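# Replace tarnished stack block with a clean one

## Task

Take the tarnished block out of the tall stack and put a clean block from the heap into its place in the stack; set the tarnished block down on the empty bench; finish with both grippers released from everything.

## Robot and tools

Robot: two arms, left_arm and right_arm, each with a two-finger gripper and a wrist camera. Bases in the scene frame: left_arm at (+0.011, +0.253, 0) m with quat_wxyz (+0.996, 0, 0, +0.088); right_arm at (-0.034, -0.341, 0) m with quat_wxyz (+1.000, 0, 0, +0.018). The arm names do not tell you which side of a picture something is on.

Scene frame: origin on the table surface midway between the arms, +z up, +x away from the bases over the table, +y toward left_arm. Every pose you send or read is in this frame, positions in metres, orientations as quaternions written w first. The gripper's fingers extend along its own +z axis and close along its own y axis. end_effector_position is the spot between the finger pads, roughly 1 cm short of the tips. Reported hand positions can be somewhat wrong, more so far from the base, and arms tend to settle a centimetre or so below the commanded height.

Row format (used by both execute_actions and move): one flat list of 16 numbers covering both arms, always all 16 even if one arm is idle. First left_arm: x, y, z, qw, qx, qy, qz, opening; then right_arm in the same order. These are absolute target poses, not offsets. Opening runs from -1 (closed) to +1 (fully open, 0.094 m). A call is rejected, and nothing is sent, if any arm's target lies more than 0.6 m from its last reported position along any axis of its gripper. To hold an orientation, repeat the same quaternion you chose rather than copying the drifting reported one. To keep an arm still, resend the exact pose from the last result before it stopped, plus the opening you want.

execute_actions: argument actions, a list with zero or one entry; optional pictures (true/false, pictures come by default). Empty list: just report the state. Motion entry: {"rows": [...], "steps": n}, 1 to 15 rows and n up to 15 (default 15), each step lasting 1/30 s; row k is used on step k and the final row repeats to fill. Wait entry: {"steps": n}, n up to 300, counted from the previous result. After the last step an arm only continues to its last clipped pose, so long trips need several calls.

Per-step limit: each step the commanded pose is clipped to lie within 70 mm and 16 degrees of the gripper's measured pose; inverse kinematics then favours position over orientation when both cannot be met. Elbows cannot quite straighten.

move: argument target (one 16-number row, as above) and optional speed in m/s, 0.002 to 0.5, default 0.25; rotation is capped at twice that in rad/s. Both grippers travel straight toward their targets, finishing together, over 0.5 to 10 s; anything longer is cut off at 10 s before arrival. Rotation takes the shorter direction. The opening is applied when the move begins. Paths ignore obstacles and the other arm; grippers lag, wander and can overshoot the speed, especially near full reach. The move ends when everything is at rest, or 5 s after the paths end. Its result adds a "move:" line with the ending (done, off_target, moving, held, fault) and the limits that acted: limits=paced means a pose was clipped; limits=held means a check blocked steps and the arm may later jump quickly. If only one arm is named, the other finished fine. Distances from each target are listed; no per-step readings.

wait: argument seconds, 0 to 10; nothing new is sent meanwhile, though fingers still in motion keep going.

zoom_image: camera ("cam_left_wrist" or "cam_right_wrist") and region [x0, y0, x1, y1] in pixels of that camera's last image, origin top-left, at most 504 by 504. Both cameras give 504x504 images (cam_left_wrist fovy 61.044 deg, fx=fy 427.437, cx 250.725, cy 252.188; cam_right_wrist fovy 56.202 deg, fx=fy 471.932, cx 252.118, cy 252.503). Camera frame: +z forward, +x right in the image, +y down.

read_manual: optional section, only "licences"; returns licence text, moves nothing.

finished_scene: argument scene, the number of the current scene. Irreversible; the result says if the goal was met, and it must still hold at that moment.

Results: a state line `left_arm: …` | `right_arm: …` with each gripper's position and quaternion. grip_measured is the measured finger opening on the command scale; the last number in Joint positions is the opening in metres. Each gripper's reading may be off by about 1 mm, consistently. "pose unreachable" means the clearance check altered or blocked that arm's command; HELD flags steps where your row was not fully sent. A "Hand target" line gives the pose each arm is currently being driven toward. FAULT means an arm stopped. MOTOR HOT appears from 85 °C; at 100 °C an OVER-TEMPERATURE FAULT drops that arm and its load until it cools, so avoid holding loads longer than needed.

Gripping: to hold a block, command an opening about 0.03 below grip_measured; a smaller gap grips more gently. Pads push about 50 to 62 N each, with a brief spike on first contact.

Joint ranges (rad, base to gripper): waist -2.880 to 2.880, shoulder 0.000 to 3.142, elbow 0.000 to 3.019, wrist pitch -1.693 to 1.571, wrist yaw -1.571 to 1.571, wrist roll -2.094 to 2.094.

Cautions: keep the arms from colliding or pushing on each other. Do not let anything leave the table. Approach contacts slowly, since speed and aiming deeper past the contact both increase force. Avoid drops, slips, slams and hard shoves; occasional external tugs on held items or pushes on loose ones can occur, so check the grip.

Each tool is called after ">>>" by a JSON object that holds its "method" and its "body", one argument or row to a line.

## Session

>>> {"method": "execute_actions", "body": {
  "actions": []
}}

Scene clock: 0.00 s of 7120.00 s.
left_arm: end_effector_position=(+0.1777, +0.4792, +0.2734) grip_measured=+1.000 end_effector_quat_wxyz=(-0.060, +0.957, -0.273, -0.077) | right_arm: end_effector_position=(+0.2251, +0.2710, +0.1539) grip_measured=+1.000 end_effector_quat_wxyz=(-0.290, +0.864, -0.408, -0.056)
Joint positions: left_arm=[ 0.645  1.042  1.105 -1.598 -0.192 -1.761  0.094] | right_arm=[ 1.109  1.784  1.439 -0.633 -0.097 -1.083  0.094]
Joint velocities: left_arm=[-0.015 -0.005  0.007 -0.002 -0.051  0.037  0.   ] | right_arm=[ 0.015 -0.015  0.007 -0.032 -0.051 -0.007  0.   ]
Hand target (left_arm): +0.181, +0.483, +0.281; -0.068, +0.957, -0.272, -0.073
Hand target (right_arm): +0.229, +0.279, +0.168; -0.305, +0.860, -0.406, -0.056

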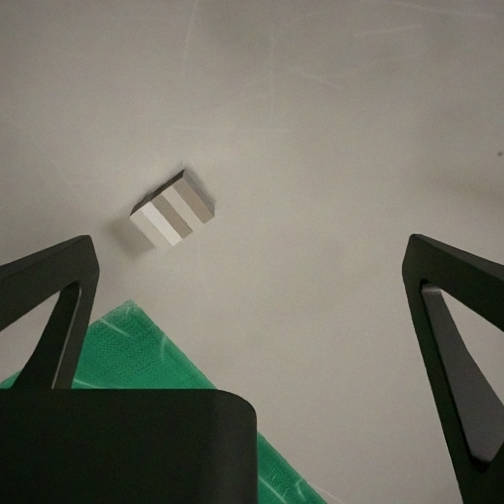

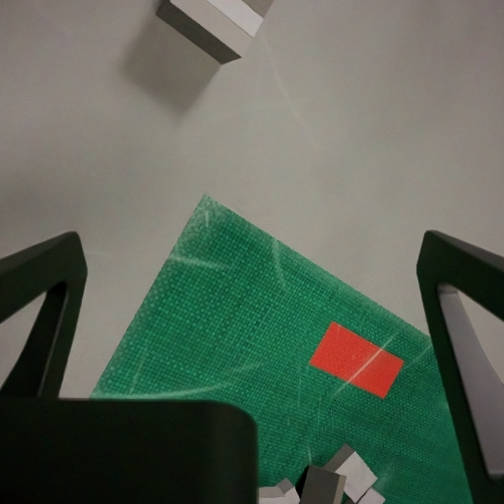

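>>> {"method": "move", "body": {
  "target": [0.1777, 0.4792, 0.2734, -0.060, 0.957, -0.273, -0.077, 1, 0.30, -0.20, 0.45, 0.309, 0, 0.951, 0, 1],
  "speed": 0.25
}}

>>> {"method": "move", "body": {
  "target": [0.36, 0.20, 0.55, 0.309, 0, 0.951, 0, 1, 0.30, -0.35, 0.55, 0.309, 0, 0.951, 0, 1],
  "speed": 0.25
}}

Scene clock: 14.23 s of 7120.00 s.
left_arm: end_effector_position=(+0.1777, +0.4792, +0.2734) grip_measured=+1.000 end_effector_quat_wxyz=(-0.060, +0.957, -0.273, -0.077) | right_arm: end_effector_position=(+0.2994, -0.1984, +0.4296) grip_measured=+1.000 end_effector_quat_wxyz=(+0.290, -0.012, +0.957, -0.015)
Joint positions: left_arm=[ 0.645  1.042  1.105 -1.598 -0.192 -1.761  0.094] | right_arm=[ 0.517  1.046  1.435 -1.454  0.315  0.445  0.094]
Joint velocities: left_arm=[-0.005 -0.005 -0.012 -0.007 -0.007 -0.022  0.   ] | right_arm=[-0.005 -0.005  0.012 -0.002  0.022  0.007  0.   ]
Hand target (left_arm): +0.178, +0.479, +0.273; -0.060, +0.957, -0.273, -0.077
Hand target (right_arm): +0.301, -0.198, +0.448; +0.303, -0.001, +0.953, -0.003
Off the commanded pose (left_arm): 0.000 m, 0 deg.
Off the commanded pose (right_arm): 0.020 m, 3 deg.
After step 90, 6.50 s passed at rest.
move: off_target (right_arm)

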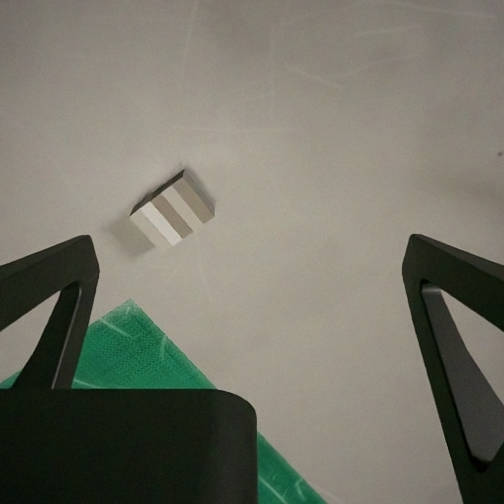

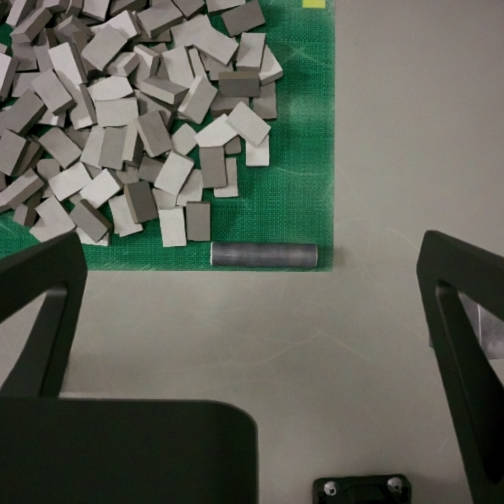

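Scene clock: 19.93 s of 7120.00 s.
left_arm: end_effector_position=(+0.3625, +0.2044, +0.5356) grip_measured=+1.000 end_effector_quat_wxyz=(+0.298, -0.012, +0.954, +0.004) | right_arm: end_effector_position=(+0.2960, -0.3463, +0.5378) grip_measured=+1.000 end_effector_quat_wxyz=(+0.297, +0.006, +0.955, +0.003)
Joint positions: left_arm=[-0.371  1.12   1.79  -1.647 -0.124 -0.181  0.094] | right_arm=[-0.057  1.067  1.765 -1.667 -0.014 -0.005  0.094]
Joint velocities: left_arm=[-0.024 -0.015 -0.012 -0.002  0.022  0.007  0.   ] | right_arm=[ 0.005 -0.005 -0.002 -0.002  0.037 -0.022  0.   ]
Hand target (left_arm): +0.363, +0.200, +0.548; +0.305, +0.002, +0.952, +0.001
Hand target (right_arm): +0.300, -0.348, +0.549; +0.305, +0.002, +0.952, +0.001
Off the commanded pose (left_arm): 0.015 m, 2 deg.
Off the commanded pose (right_arm): 0.013 m, 2 deg.
move: off_target (left_arm, right_arm)

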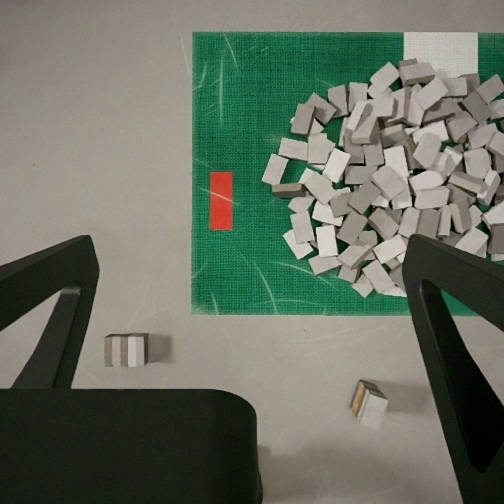

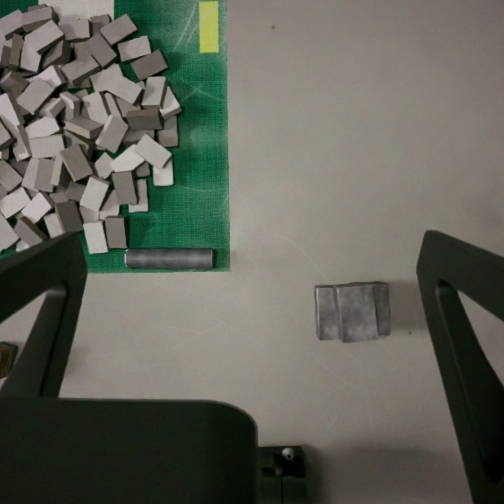

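>>> {"method": "move", "body": {
  "target": [0.17, 0.03, 0.19, 0.0, 0, 1, 0, 1, 0.33, -0.13, 0.22, 0.309, 0, 0.951, 0, 1],
  "speed": 0.25
}}

Scene clock: 32.10 s of 7120.00 s.
left_arm: end_effector_position=(+0.1681, +0.0344, +0.1918) grip_measured=+1.000 end_effector_quat_wxyz=(-0.000, +0.004, +1.000, +0.016) | right_arm: end_effector_position=(+0.3241, -0.1367, +0.2166) grip_measured=+1.000 end_effector_quat_wxyz=(+0.307, -0.009, +0.952, -0.007)
Joint positions: left_arm=[-1.133  1.065  0.915 -1.447 -0.018 -0.949  0.094] | right_arm=[ 0.639  1.128  0.914 -0.849  0.381  0.556  0.094]
Joint velocities: left_arm=[ 0.005 -0.005 -0.007 -0.002  0.081 -0.037  0.   ] | right_arm=[ 0.005 -0.015 -0.007  0.007  0.051  0.022  0.   ]
Hand target (left_arm): +0.168, +0.030, +0.192; +0.002, -0.002, +1.000, +0.010
Hand target (right_arm): +0.328, -0.133, +0.221; +0.314, -0.001, +0.949, -0.001
Off the commanded pose (left_arm): 0.005 m, 2 deg.
Off the commanded pose (right_arm): 0.010 m, 1 deg.
After step 90, 6.90 s passed at rest.
move: done

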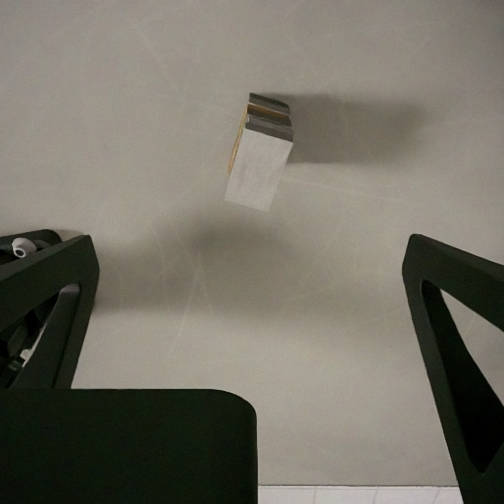

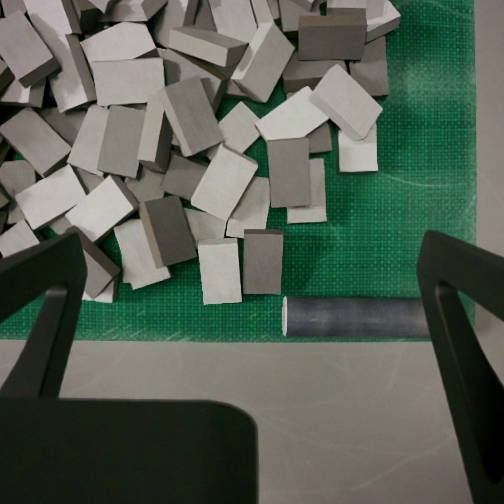

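>>> {"method": "zoom_image", "body": {
  "camera": "cam_left_wrist",
  "region": [190, 80, 330, 220]
}}

>>> {"method": "zoom_image", "body": {
  "camera": "cam_right_wrist",
  "region": [100, 50, 400, 350]
}}

Region (190, 80, 330, 220) of cam_left_wrist's 504x504 image, scaled by 3.600, with more detail than that image has.

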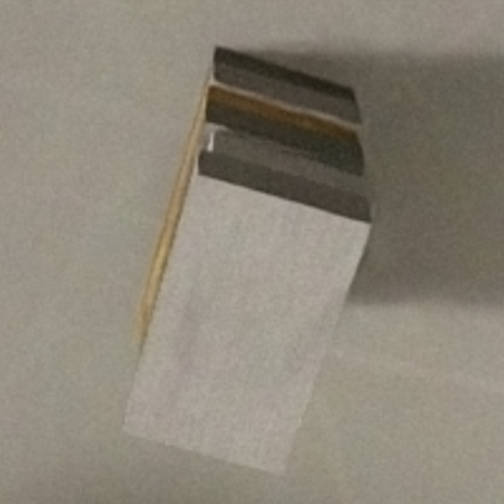

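Region (100, 50, 400, 350) of cam_right_wrist's 504x504 image, scaled by 1.680, with more detail than that image has.

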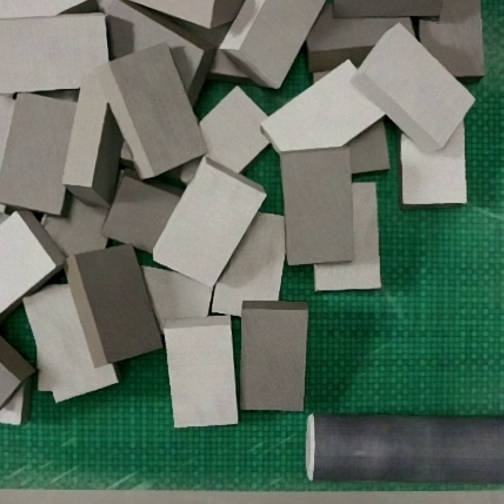

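>>> {"method": "move", "body": {
  "target": [0.145, 0.032, 0.105, 0.0, 0.139, 0.990, 0, -0.04, 0.40, -0.208, 0.08, 0.0, 0, 1, 0, -0.04],
  "speed": 0.15
}}

Scene clock: 83.53 s of 7120.00 s.
left_arm: end_effector_position=(+0.1472, +0.0359, +0.1091) grip_measured=-0.038 end_effector_quat_wxyz=(+0.003, +0.125, +0.992, +0.001) | right_arm: end_effector_position=(+0.3829, -0.2101, +0.0755) grip_measured=-0.037 end_effector_quat_wxyz=(-0.010, +0.001, +1.000, -0.003)
Joint positions: left_arm=[-1.188  1.072  0.695 -1.192 -0.006 -0.762  0.045] | right_arm=[ 0.269  1.619  1.116 -1.089 -0.     0.308  0.045]
Joint velocities: left_arm=[-0.015 -0.005 -0.012 -0.007  0.037 -0.037  0.   ] | right_arm=[-0.005  0.005  0.012  0.012 -0.066 -0.022  0.001]
Hand target (left_arm): +0.145, +0.032, +0.105; +0.000, +0.139, +0.990, +0.000
Hand target (right_arm): +0.398, -0.206, +0.082; -0.002, -0.005, +1.000, +0.001
Off the commanded pose (left_arm): 0.006 m, 2 deg.
Off the commanded pose (right_arm): 0.018 m, 1 deg.
After step 90, 45.97 s passed at rest.
move: off_target (right_arm)

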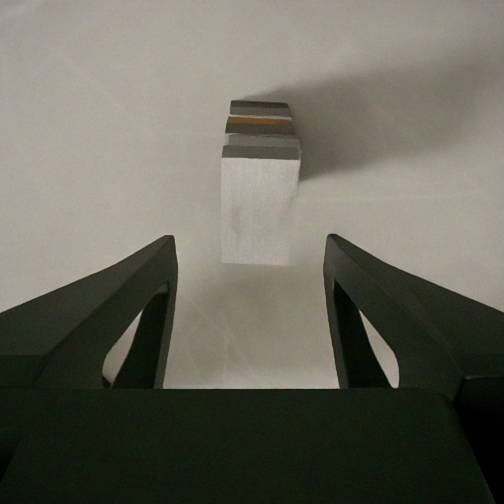

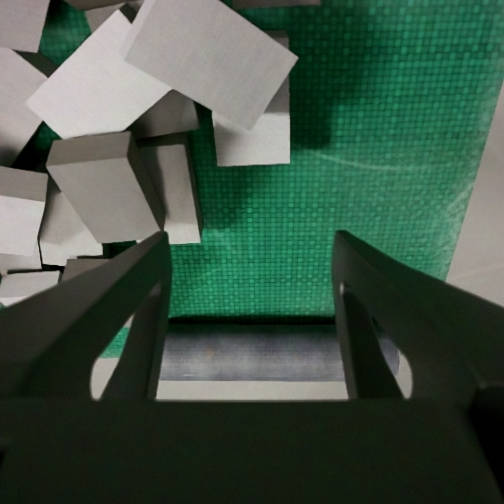

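>>> {"method": "move", "body": {
  "target": [0.145, 0.029, 0.055, 0.0, 0.15, 0.9887, 0, -0.04, 0.372, -0.213, 0.03, 0.0, 0, 1, 0, -0.34],
  "speed": 0.07
}}

Scene clock: 101.20 s of 7120.00 s.
left_arm: end_effector_position=(+0.1476, +0.0324, +0.0584) grip_measured=-0.038 end_effector_quat_wxyz=(+0.002, +0.136, +0.991, +0.002) | right_arm: end_effector_position=(+0.3707, -0.2140, +0.0394) grip_measured=-0.337 end_effector_quat_wxyz=(+0.006, +0.000, +1.000, +0.002)
Joint positions: left_arm=[-1.193  1.164  0.61  -1.017 -0.005 -0.744  0.045] | right_arm=[ 0.269  1.623  1.009 -0.944 -0.     0.306  0.031]
Joint velocities: left_arm=[ 0.005  0.015  0.002 -0.017 -0.095  0.007 -0.001] | right_arm=[-0.015  0.005  0.012 -0.007 -0.051 -0.051  0.   ]
Hand target (left_arm): +0.145, +0.029, +0.055; +0.000, +0.150, +0.989, +0.000
Hand target (right_arm): +0.372, -0.213, +0.030; +0.000, +0.000, +1.000, -0.000
Off the commanded pose (left_arm): 0.005 m, 2 deg.
Off the commanded pose (right_arm): 0.010 m, 1 deg.
After step 90, 13.53 s passed at rest.
move: done

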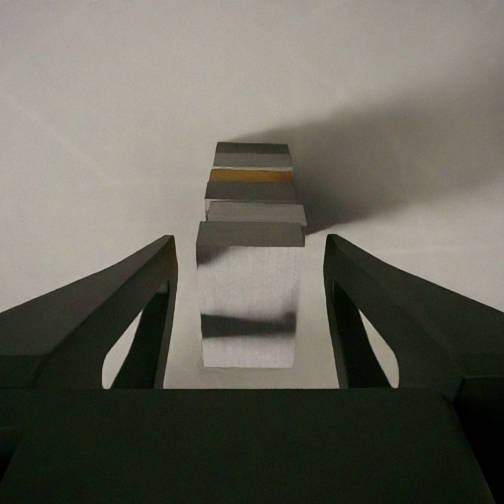

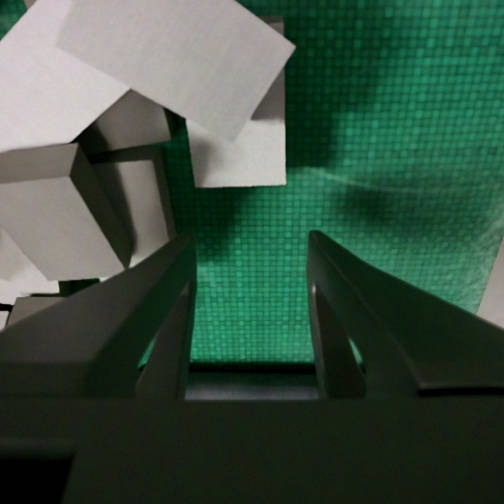

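>>> {"method": "move", "body": {
  "target": [0.145, 0.029, 0.048, 0.0, 0.15, 0.9887, 0, -0.04, 0.372, -0.210, 0.013, 0.0, 0, 1, 0, -0.34],
  "speed": 0.04
}}

Scene clock: 108.03 s of 7120.00 s.
left_arm: end_effector_position=(+0.1481, +0.0315, +0.0526) grip_measured=-0.038 end_effector_quat_wxyz=(+0.003, +0.136, +0.991, +0.000) | right_arm: end_effector_position=(+0.3721, -0.2135, +0.0218) grip_measured=-0.337 end_effector_quat_wxyz=(+0.005, +0.000, +1.000, +0.002)
Joint positions: left_arm=[-1.193  1.175  0.6   -0.992 -0.005 -0.744  0.045] | right_arm=[ 0.269  1.656  0.996 -0.899 -0.     0.306  0.031]
Joint velocities: left_arm=[ 0.005 -0.005 -0.027  0.002  0.022 -0.037  0.002] | right_arm=[ 0.005 -0.015 -0.007 -0.017 -0.037 -0.095  0.   ]
Hand target (left_arm): +0.145, +0.029, +0.048; +0.000, +0.150, +0.989, +0.000
Hand target (right_arm): +0.372, -0.210, +0.014; +0.000, -0.000, +1.000, +0.000
Off the commanded pose (left_arm): 0.006 m, 2 deg.
Off the commanded pose (right_arm): 0.010 m, 1 deg.
After step 90, 2.83 s passed at rest.
move: done

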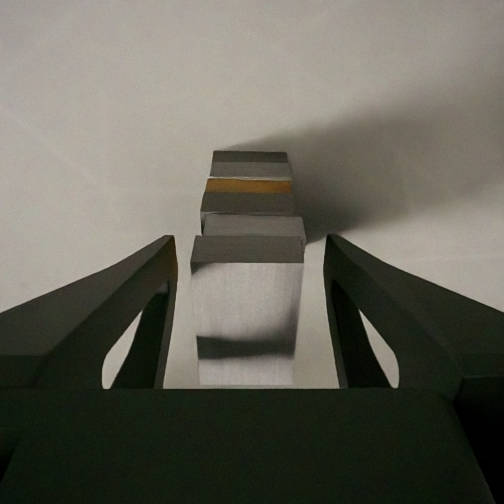

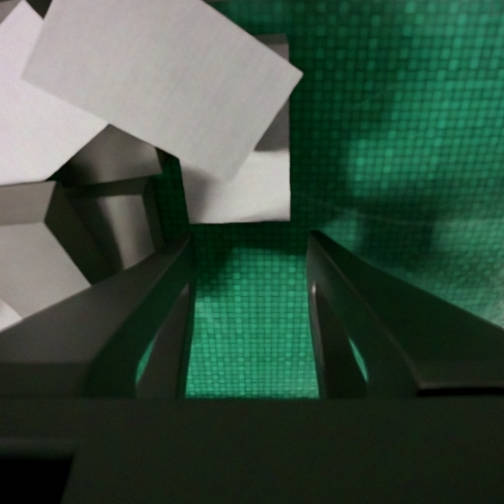

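>>> {"method": "move", "body": {
  "target": [0.146, 0.030, 0.047, 0.0, 0.15, 0.9887, 0, -0.52, 0.370, -0.205, 0.014, 0.0, 0, 1, 0, -0.34],
  "speed": 0.03
}}

Scene clock: 115.70 s of 7120.00 s.
left_arm: end_effector_position=(+0.1481, +0.0316, +0.0525) grip_measured=-0.455 end_effector_quat_wxyz=(+0.004, +0.138, +0.990, +0.000) | right_arm: end_effector_position=(+0.3702, -0.2076, +0.0218) grip_measured=-0.337 end_effector_quat_wxyz=(+0.005, -0.004, +1.000, +0.002)
Joint positions: left_arm=[-1.193  1.175  0.6   -0.991 -0.006 -0.741  0.026] | right_arm=[ 0.284  1.656  0.996 -0.899 -0.     0.312  0.031]
Joint velocities: left_arm=[ 0.005 -0.015 -0.002 -0.002 -0.022 -0.037  0.   ] | right_arm=[ 0.005 -0.005 -0.007 -0.022  0.022 -0.037 -0.001]
Hand target (left_arm): +0.146, +0.030, +0.047; +0.000, +0.150, +0.989, +0.000
Hand target (right_arm): +0.370, -0.205, +0.014; +0.000, -0.000, +1.000, -0.000
Off the commanded pose (left_arm): 0.006 m, 1 deg.
Off the commanded pose (right_arm): 0.008 m, 1 deg.
After step 90, 3.93 s passed at rest.
move: done

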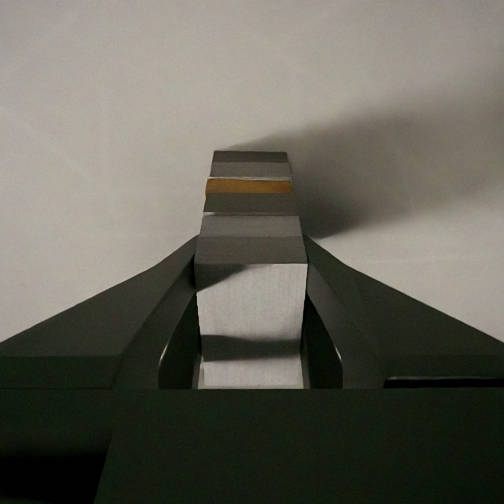

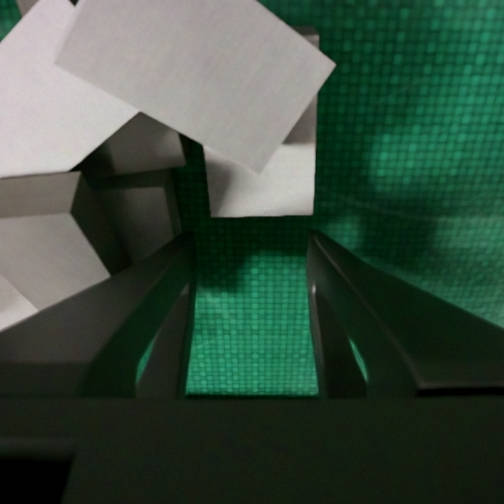

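>>> {"method": "move", "body": {
  "target": [0.150, 0.028, 0.12, 0.0, 0.15, 0.9887, 0, -0.50, 0.370, -0.2135, 0.014, 0.0, 0, 1, 0, -0.34],
  "speed": 0.12
}}

Scene clock: 124.80 s of 7120.00 s.
left_arm: end_effector_position=(+0.1423, +0.0409, +0.1011) grip_measured=-0.455 end_effector_quat_wxyz=(-0.012, +0.143, +0.989, +0.019) | right_arm: end_effector_position=(+0.3682, -0.2109, +0.0200) grip_measured=-0.337 end_effector_quat_wxyz=(+0.002, -0.001, +1.000, +0.001)
Joint positions: left_arm=[-1.193  1.096  0.688 -1.206 -0.006 -0.73   0.026] | right_arm=[ 0.278  1.656  0.989 -0.899 -0.     0.312  0.031]
Joint velocities: left_arm=[ 0.005 -0.005  0.007 -0.002  0.051  0.022 -0.   ] | right_arm=[ 0.005  0.005  0.012  0.007 -0.051 -0.037  0.   ]
Hand target (left_arm): +0.150, +0.028, +0.120; +0.000, +0.150, +0.989, +0.000
Hand target (right_arm): +0.370, -0.214, +0.014; -0.000, -0.000, +1.000, +0.000
Off the commanded pose (left_arm): 0.024 m, 3 deg.
Off the commanded pose (right_arm): 0.007 m, 0 deg.
After step 90, 5.17 s passed at rest.
move: off_target (left_arm)

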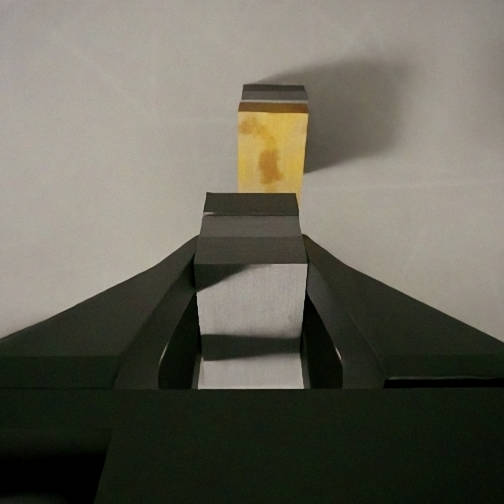

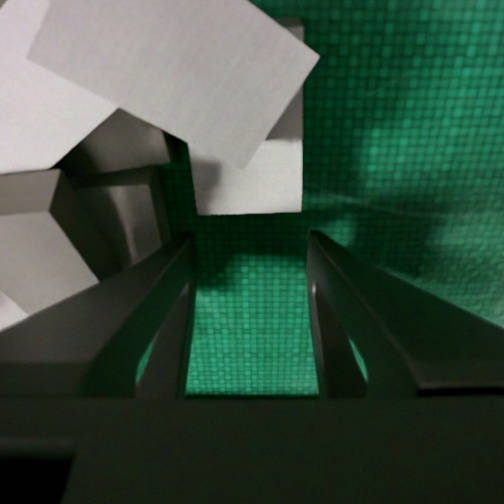

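>>> {"method": "move", "body": {
  "target": [0.175, 0.14, 0.07, 0.0, 0.0, 1, 0, -0.50, 0.405, -0.2135, 0.024, 0.0, 0, 1, 0, -0.34],
  "speed": 0.08
}}

Scene clock: 133.27 s of 7120.00 s.
left_arm: end_effector_position=(+0.1684, +0.1434, +0.0661) grip_measured=-0.455 end_effector_quat_wxyz=(-0.015, -0.006, +1.000, +0.010) | right_arm: end_effector_position=(+0.3907, -0.2139, +0.0237) grip_measured=-0.337 end_effector_quat_wxyz=(-0.002, +0.003, +1.000, -0.001)
Joint positions: left_arm=[-0.779  0.949  0.499 -1.157  0.001 -0.614  0.026] | right_arm=[ 0.256  1.701  1.062 -0.937 -0.     0.299  0.031]
Joint velocities: left_arm=[-0.005 -0.005  0.002  0.027 -0.081 -0.022  0.   ] | right_arm=[ 0.005 -0.015  0.002 -0.012 -0.007 -0.066  0.001]
Hand target (left_arm): +0.174, +0.140, +0.071; -0.003, -0.000, +1.000, -0.002
Hand target (right_arm): +0.405, -0.213, +0.024; +0.000, +0.000, +1.000, +0.000
Off the commanded pose (left_arm): 0.008 m, 2 deg.
Off the commanded pose (right_arm): 0.014 m, 0 deg.
After step 90, 3.37 s passed at rest.
move: off_target (right_arm)

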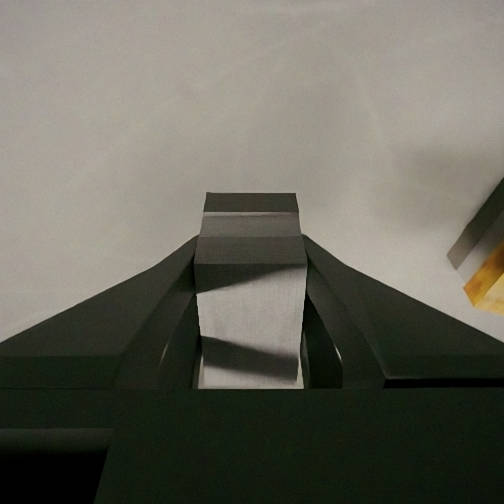

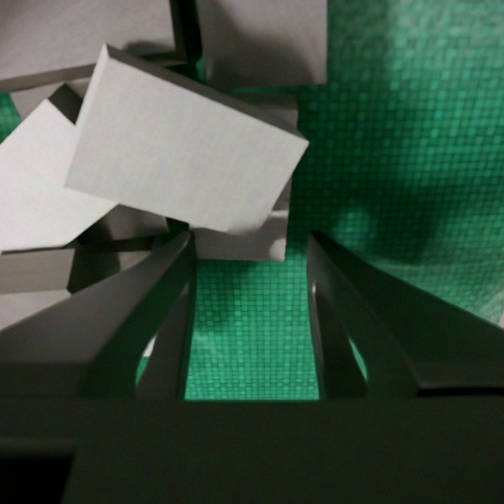

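>>> {"method": "move", "body": {
  "target": [0.175, 0.14, 0.022, 0.0, 0.0, 1, 0, -0.50, 0.394, -0.2125, 0.022, 0.0, 0, 1, 0, -0.53],
  "speed": 0.05
}}

Scene clock: 142.47 s of 7120.00 s.
left_arm: end_effector_position=(+0.1702, +0.1421, +0.0210) grip_measured=-0.455 end_effector_quat_wxyz=(-0.006, -0.004, +1.000, +0.003) | right_arm: end_effector_position=(+0.3906, -0.2139, +0.0237) grip_measured=-0.527 end_effector_quat_wxyz=(-0.002, +0.003, +1.000, -0.001)
Joint positions: left_arm=[-0.779  1.038  0.41  -0.956  0.001 -0.611  0.026] | right_arm=[ 0.256  1.701  1.062 -0.938 -0.     0.298  0.022]
Joint velocities: left_arm=[-0.005 -0.005 -0.017  0.007 -0.007 -0.066 -0.   ] | right_arm=[ 0.005 -0.015  0.002  0.002 -0.051 -0.022  0.   ]
Hand target (left_arm): +0.175, +0.140, +0.022; +0.000, -0.000, +1.000, -0.000
Hand target (right_arm): +0.394, -0.213, +0.022; -0.000, +0.000, +1.000, -0.000
Off the commanded pose (left_arm): 0.005 m, 1 deg.
Off the commanded pose (right_arm): 0.004 m, 0 deg.
After step 90, 5.00 s passed at rest.
move: done

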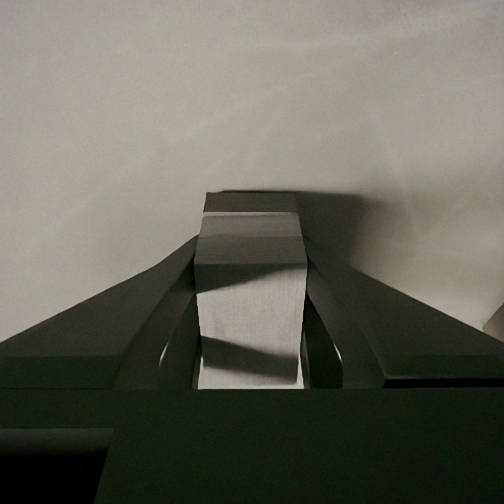

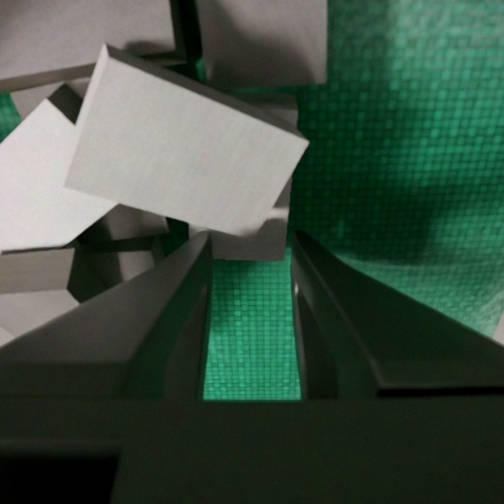

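>>> {"method": "move", "body": {
  "target": [0.175, 0.14, 0.015, 0.0, 0.0, 1, 0, -0.50, 0.385, -0.2125, 0.06, 0.0, 0, 1, 0, -0.53],
  "speed": 0.04
}}

>>> {"method": "move", "body": {
  "target": [0.172, 0.141, 0.018, 0.0, 0.0, 1, 0, 0.5, 0.40, -0.19, 0.20, 0.309, 0, 0.951, 0, 1],
  "speed": 0.15
}}

Scene clock: 150.70 s of 7120.00 s.
left_arm: end_effector_position=(+0.1688, +0.1431, +0.0183) grip_measured=-0.455 end_effector_quat_wxyz=(-0.007, -0.004, +1.000, +0.004) | right_arm: end_effector_position=(+0.3766, -0.2181, +0.0428) grip_measured=-0.527 end_effector_quat_wxyz=(-0.018, +0.003, +1.000, -0.005)
Joint positions: left_arm=[-0.779  1.043  0.404 -0.949  0.001 -0.611  0.026] | right_arm=[ 0.256  1.656  1.062 -1.015 -0.     0.298  0.022]
Joint velocities: left_arm=[-0.005 -0.005  0.002 -0.007 -0.037 -0.007 -0.   ] | right_arm=[ 0.005  0.005  0.007  0.002  0.022  0.007 -0.   ]
Hand target (left_arm): +0.175, +0.140, +0.015; +0.000, -0.000, +1.000, -0.000
Hand target (right_arm): +0.385, -0.213, +0.059; +0.000, +0.000, +1.000, +0.000
Off the commanded pose (left_arm): 0.008 m, 1 deg.
Off the commanded pose (right_arm): 0.020 m, 2 deg.
After step 90, 4.00 s passed at rest.
move: off_target (right_arm)

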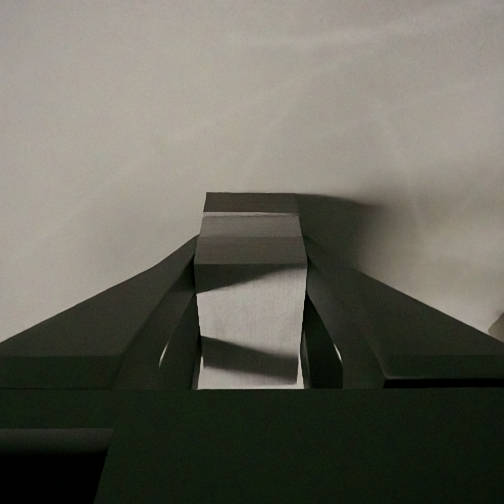

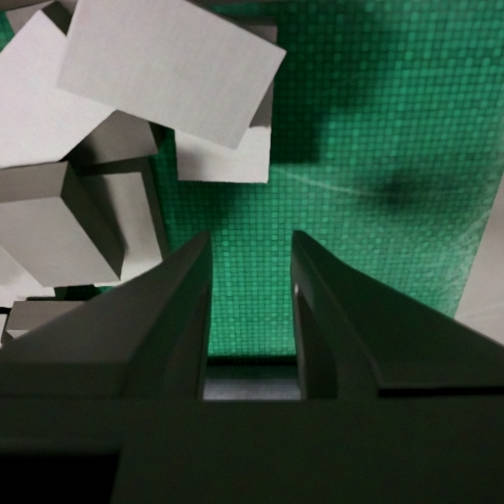

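Scene clock: 153.30 s of 7120.00 s.
left_arm: end_effector_position=(+0.1696, +0.1425, +0.0183) grip_measured=+0.497 end_effector_quat_wxyz=(-0.006, -0.004, +1.000, +0.003) | right_arm: end_effector_position=(+0.4000, -0.1933, +0.1877) grip_measured=+1.000 end_effector_quat_wxyz=(+0.296, +0.000, +0.955, -0.010)
Joint positions: left_arm=[-0.779  1.043  0.404 -0.945  0.001 -0.611  0.07 ] | right_arm=[ 0.386  1.253  0.936 -0.703  0.252  0.351  0.094]
Joint velocities: left_arm=[ 0.005  0.005  0.007 -0.012 -0.037  0.007 -0.001] | right_arm=[ 0.015 -0.005 -0.017 -0.007  0.022  0.007  0.   ]
Hand target (left_arm): +0.172, +0.141, +0.018; -0.000, -0.000, +1.000, -0.000
Hand target (right_arm): +0.401, -0.190, +0.198; +0.310, +0.005, +0.951, -0.003
Off the commanded pose (left_arm): 0.003 m, 1 deg.
Off the commanded pose (right_arm): 0.013 m, 2 deg.
move: off_target (right_arm)

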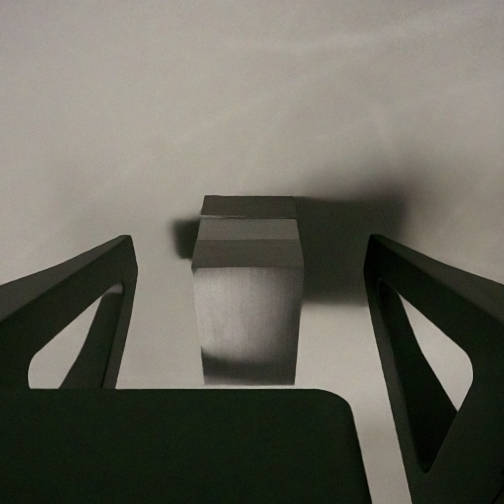

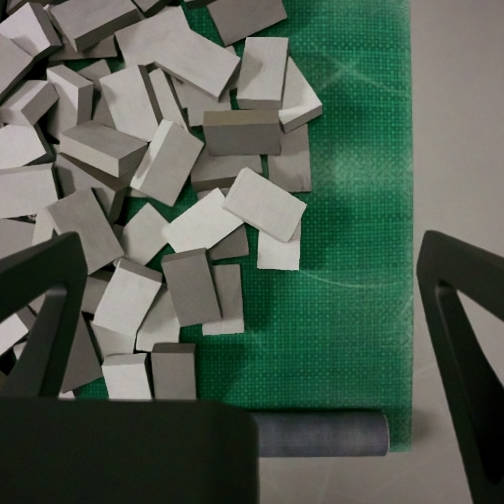

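>>> {"method": "move", "body": {
  "target": [0.172, 0.135, 0.10, 0.0, 0.0, 1, 0, 0.5, 0.432, -0.205, 0.085, 0.0, -0.497, 0.868, 0, -0.1],
  "speed": 0.15
}}

>>> {"method": "move", "body": {
  "target": [0.146, 0.029, 0.075, 0.0, 0.145, 0.9894, 0, -0.04, 0.432, -0.205, 0.07, 0.0, -0.497, 0.868, 0, -0.1],
  "speed": 0.12
}}

Scene clock: 178.00 s of 7120.00 s.
left_arm: end_effector_position=(+0.1628, +0.1445, +0.0837) grip_measured=+0.497 end_effector_quat_wxyz=(-0.016, +0.002, +1.000, +0.011) | right_arm: end_effector_position=(+0.4151, -0.2042, +0.0834) grip_measured=-0.097 end_effector_quat_wxyz=(-0.005, -0.498, +0.867, +0.004)
Joint positions: left_arm=[-0.791  0.903  0.526 -1.232  0.001 -0.611  0.07 ] | right_arm=[ 0.259  1.681  1.219 -1.121 -0.006 -0.748  0.042]
Joint velocities: left_arm=[-0.005 -0.005 -0.007  0.002 -0.066 -0.007  0.   ] | right_arm=[ 0.005  0.005 -0.012 -0.007 -0.022 -0.007 -0.002]
Hand target (left_arm): +0.172, +0.135, +0.100; -0.000, +0.000, +1.000, -0.000
Hand target (right_arm): +0.431, -0.204, +0.087; +0.000, -0.501, +0.865, +0.001
Off the commanded pose (left_arm): 0.021 m, 2 deg.
Off the commanded pose (right_arm): 0.017 m, 1 deg.
After step 90, 17.30 s passed at rest.
move: off_target (left_arm, right_arm)

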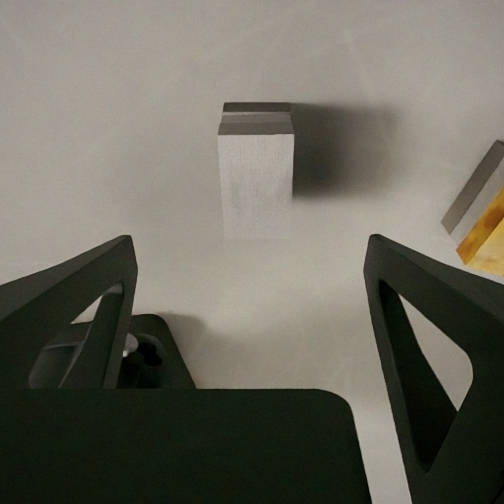

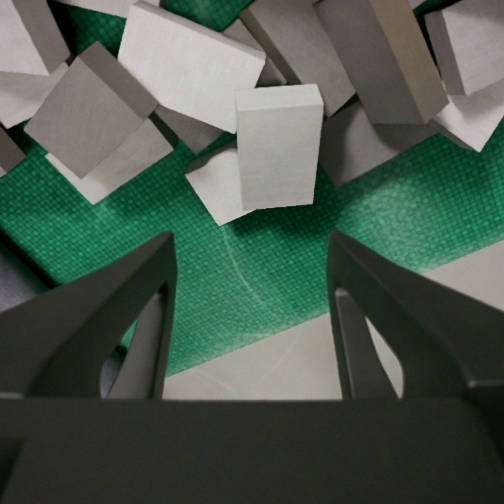

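Scene clock: 179.53 s of 7120.00 s.
left_arm: end_effector_position=(+0.1377, +0.0458, +0.0647) grip_measured=-0.038 end_effector_quat_wxyz=(-0.013, +0.149, +0.989, +0.015) | right_arm: end_effector_position=(+0.4207, -0.2037, +0.0746) grip_measured=-0.097 end_effector_quat_wxyz=(-0.002, -0.497, +0.868, +0.002)
Joint positions: left_arm=[-1.195  1.131  0.605 -1.085  0.    -0.72   0.045] | right_arm=[ 0.257  1.701  1.219 -1.095 -0.004 -0.748  0.042]
Joint velocities: left_arm=[-0.024 -0.015 -0.032 -0.007 -0.051 -0.007  0.   ] | right_arm=[-0.024 -0.005 -0.002 -0.032 -0.051 -0.007 -0.   ]
Hand target (left_arm): +0.146, +0.029, +0.074; +0.001, +0.145, +0.989, +0.002
Hand target (right_arm): +0.432, -0.205, +0.070; -0.000, -0.497, +0.868, -0.000
Off the commanded pose (left_arm): 0.021 m, 2 deg.
Off the commanded pose (right_arm): 0.012 m, 0 deg.
move: off_target (left_arm, right_arm)

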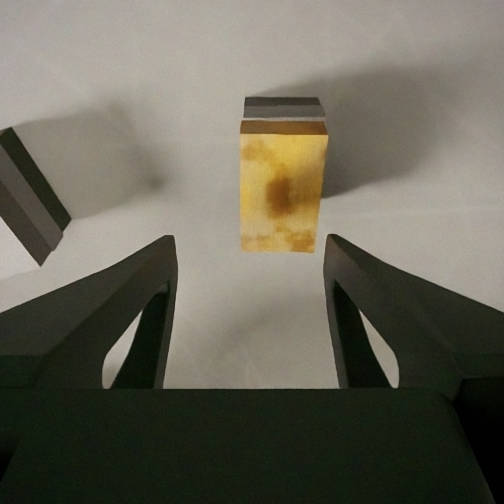

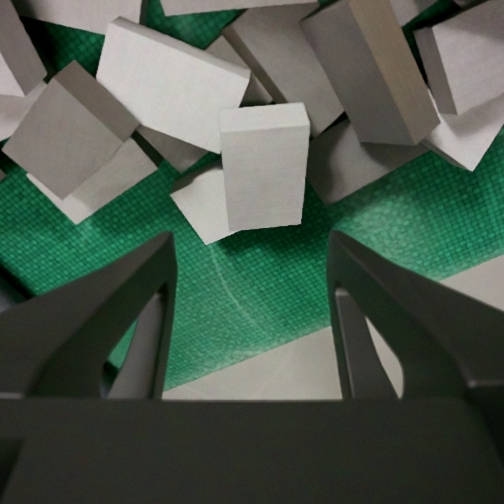

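>>> {"method": "move", "body": {
  "target": [0.146, 0.029, 0.048, 0.0, 0.145, 0.9894, 0, -0.04, 0.433, -0.208, 0.042, 0.0, -0.497, 0.868, 0, -0.1],
  "speed": 0.06
}}

Scene clock: 189.97 s of 7120.00 s.
left_arm: end_effector_position=(+0.1472, +0.0303, +0.0522) grip_measured=-0.038 end_effector_quat_wxyz=(+0.001, +0.149, +0.989, -0.001) | right_arm: end_effector_position=(+0.4298, -0.2046, +0.0514) grip_measured=-0.097 end_effector_quat_wxyz=(+0.005, -0.494, +0.869, +0.001)
Joint positions: left_arm=[-1.195  1.178  0.601 -0.99   0.    -0.72   0.045] | right_arm=[ 0.25   1.742  1.206 -1.026 -0.004 -0.748  0.042]
Joint velocities: left_arm=[ 0.005 -0.005 -0.007  0.002 -0.11  -0.051 -0.   ] | right_arm=[-0.015 -0.015 -0.012 -0.002  0.022  0.007  0.001]
Hand target (left_arm): +0.146, +0.029, +0.048; -0.000, +0.145, +0.989, -0.000
Hand target (right_arm): +0.433, -0.208, +0.042; -0.000, -0.497, +0.868, +0.000
Off the commanded pose (left_arm): 0.005 m, 0 deg.
Off the commanded pose (right_arm): 0.011 m, 1 deg.
After step 90, 6.47 s passed at rest.
move: off_target (right_arm)

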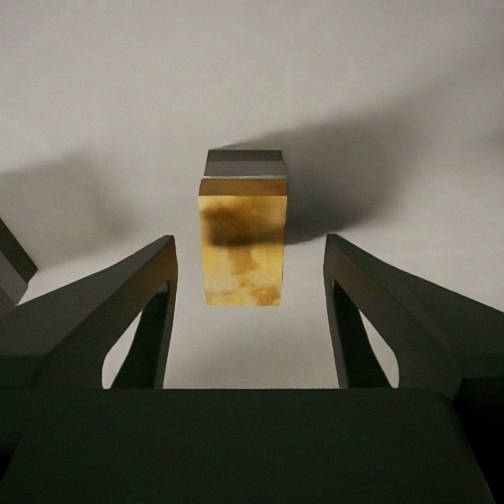

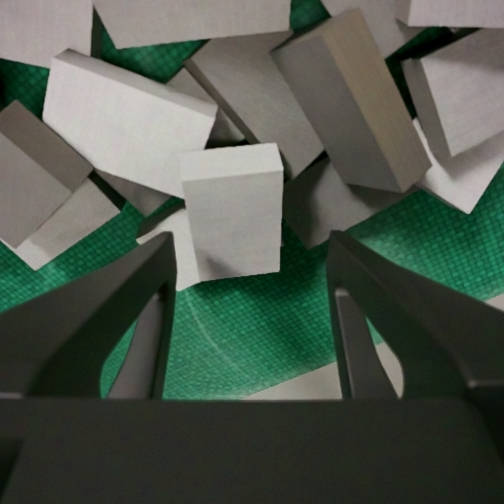

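>>> {"method": "move", "body": {
  "target": [0.146, 0.032, 0.037, 0.0, 0.145, 0.9894, 0, -0.04, 0.426, -0.205, 0.028, 0.0, -0.497, 0.868, 0, -0.1],
  "speed": 0.04
}}

Scene clock: 196.10 s of 7120.00 s.
left_arm: end_effector_position=(+0.1459, +0.0324, +0.0415) grip_measured=-0.038 end_effector_quat_wxyz=(+0.001, +0.149, +0.989, -0.002) | right_arm: end_effector_position=(+0.4257, -0.2058, +0.0406) grip_measured=-0.097 end_effector_quat_wxyz=(+0.009, -0.494, +0.869, -0.000)
Joint positions: left_arm=[-1.195  1.193  0.578 -0.952  0.    -0.72   0.045] | right_arm=[ 0.25   1.743  1.174 -0.985 -0.004 -0.748  0.042]
Joint velocities: left_arm=[-0.005 -0.015  0.022  0.002  0.051  0.037 -0.   ] | right_arm=[ 0.005  0.005  0.012 -0.017 -0.007 -0.037 -0.   ]
Hand target (left_arm): +0.146, +0.032, +0.037; +0.000, +0.145, +0.989, -0.000
Hand target (right_arm): +0.426, -0.205, +0.028; +0.000, -0.497, +0.868, -0.000
Off the commanded pose (left_arm): 0.005 m, 0 deg.
Off the commanded pose (right_arm): 0.013 m, 1 deg.
After step 90, 2.27 s passed at rest.
move: off_target (right_arm)

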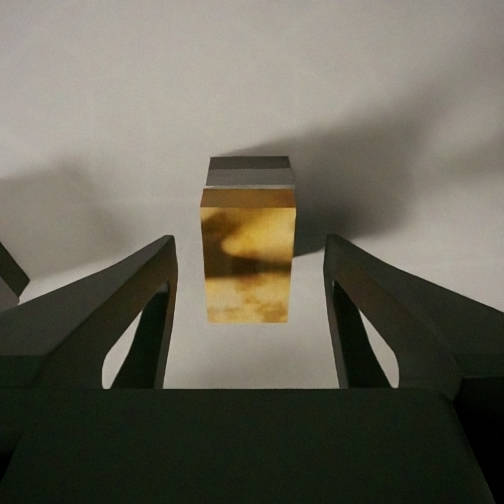

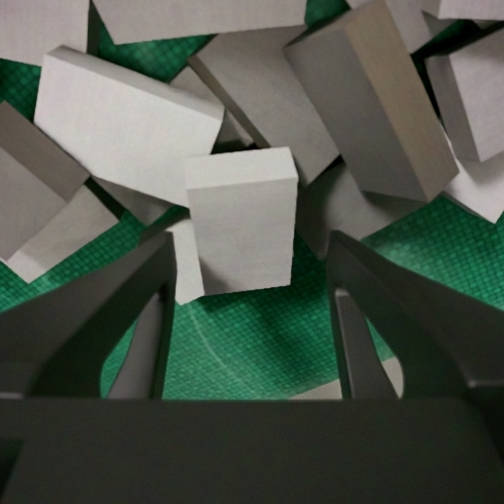

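>>> {"method": "move", "body": {
  "target": [0.146, 0.032, 0.037, 0.0, 0.145, 0.9894, 0, -0.52, 0.426, -0.204, 0.021, 0.0, -0.497, 0.868, 0, -0.1],
  "speed": 0.04
}}

Scene clock: 202.60 s of 7120.00 s.
left_arm: end_effector_position=(+0.1459, +0.0325, +0.0414) grip_measured=-0.489 end_effector_quat_wxyz=(+0.001, +0.149, +0.989, -0.001) | right_arm: end_effector_position=(+0.4262, -0.2056, +0.0330) grip_measured=-0.097 end_effector_quat_wxyz=(+0.008, -0.494, +0.869, -0.000)
Joint positions: left_arm=[-1.195  1.193  0.578 -0.952 -0.    -0.72   0.024] | right_arm=[ 0.25   1.756  1.169 -0.968 -0.004 -0.748  0.042]
Joint velocities: left_arm=[-0.015 -0.015 -0.002  0.012  0.022  0.022 -0.   ] | right_arm=[ 0.005 -0.015 -0.007  0.022  0.007 -0.007 -0.   ]
Hand target (left_arm): +0.146, +0.032, +0.037; +0.000, +0.145, +0.989, +0.000
Hand target (right_arm): +0.425, -0.204, +0.021; -0.000, -0.497, +0.868, +0.000
Off the commanded pose (left_arm): 0.004 m, 0 deg.
Off the commanded pose (right_arm): 0.012 m, 1 deg.
After step 90, 2.63 s passed at rest.
move: off_target (right_arm)

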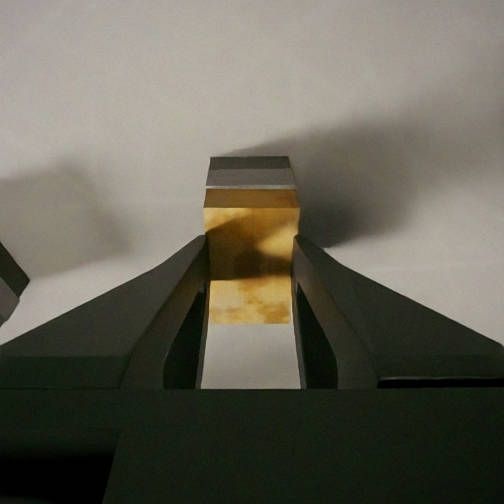

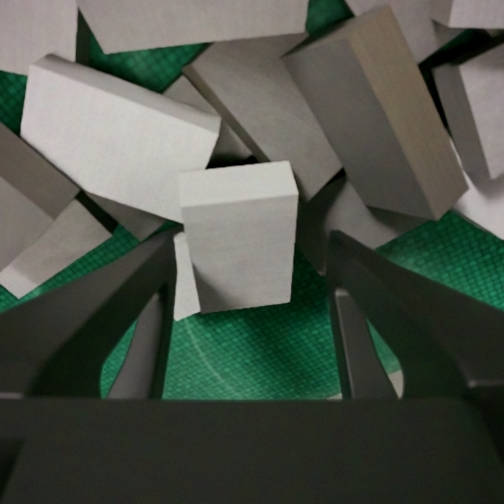

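Close right on the block; lift the tarnished one with left.

>>> {"method": "move", "body": {
  "target": [0.148, 0.030, 0.10, 0.0, 0.145, 0.9894, 0, -0.525, 0.426, -0.205, 0.027, 0.0, -0.497, 0.868, 0, -0.53],
  "speed": 0.12
}}

Scene clock: 210.63 s of 7120.00 s.
left_arm: end_effector_position=(+0.1411, +0.0403, +0.0857) grip_measured=-0.489 end_effector_quat_wxyz=(-0.010, +0.149, +0.989, +0.012) | right_arm: end_effector_position=(+0.4262, -0.2057, +0.0330) grip_measured=-0.471 end_effector_quat_wxyz=(+0.008, -0.494, +0.869, -0.000)
Joint positions: left_arm=[-1.195  1.108  0.652 -1.145 -0.    -0.72   0.024] | right_arm=[ 0.25   1.756  1.169 -0.968 -0.003 -0.748  0.025]
Joint velocities: left_arm=[-0.005 -0.005 -0.007 -0.012 -0.051 -0.007 -0.001] | right_arm=[ 0.005  0.005  0.007 -0.012  0.037 -0.022 -0.001]
Hand target (left_arm): +0.148, +0.030, +0.100; +0.000, +0.145, +0.989, -0.000
Hand target (right_arm): +0.426, -0.205, +0.027; +0.000, -0.497, +0.868, -0.000
Off the commanded pose (left_arm): 0.019 m, 2 deg.
Off the commanded pose (right_arm): 0.006 m, 1 deg.
After step 90, 4.17 s passed at rest.
move: off_target (left_arm)

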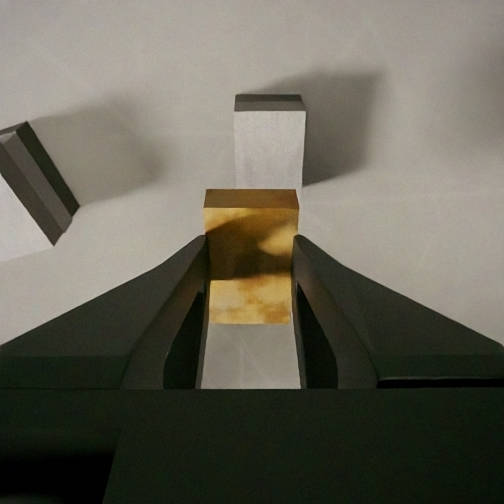

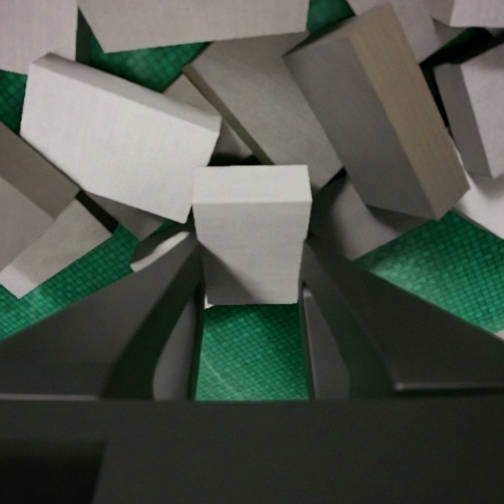

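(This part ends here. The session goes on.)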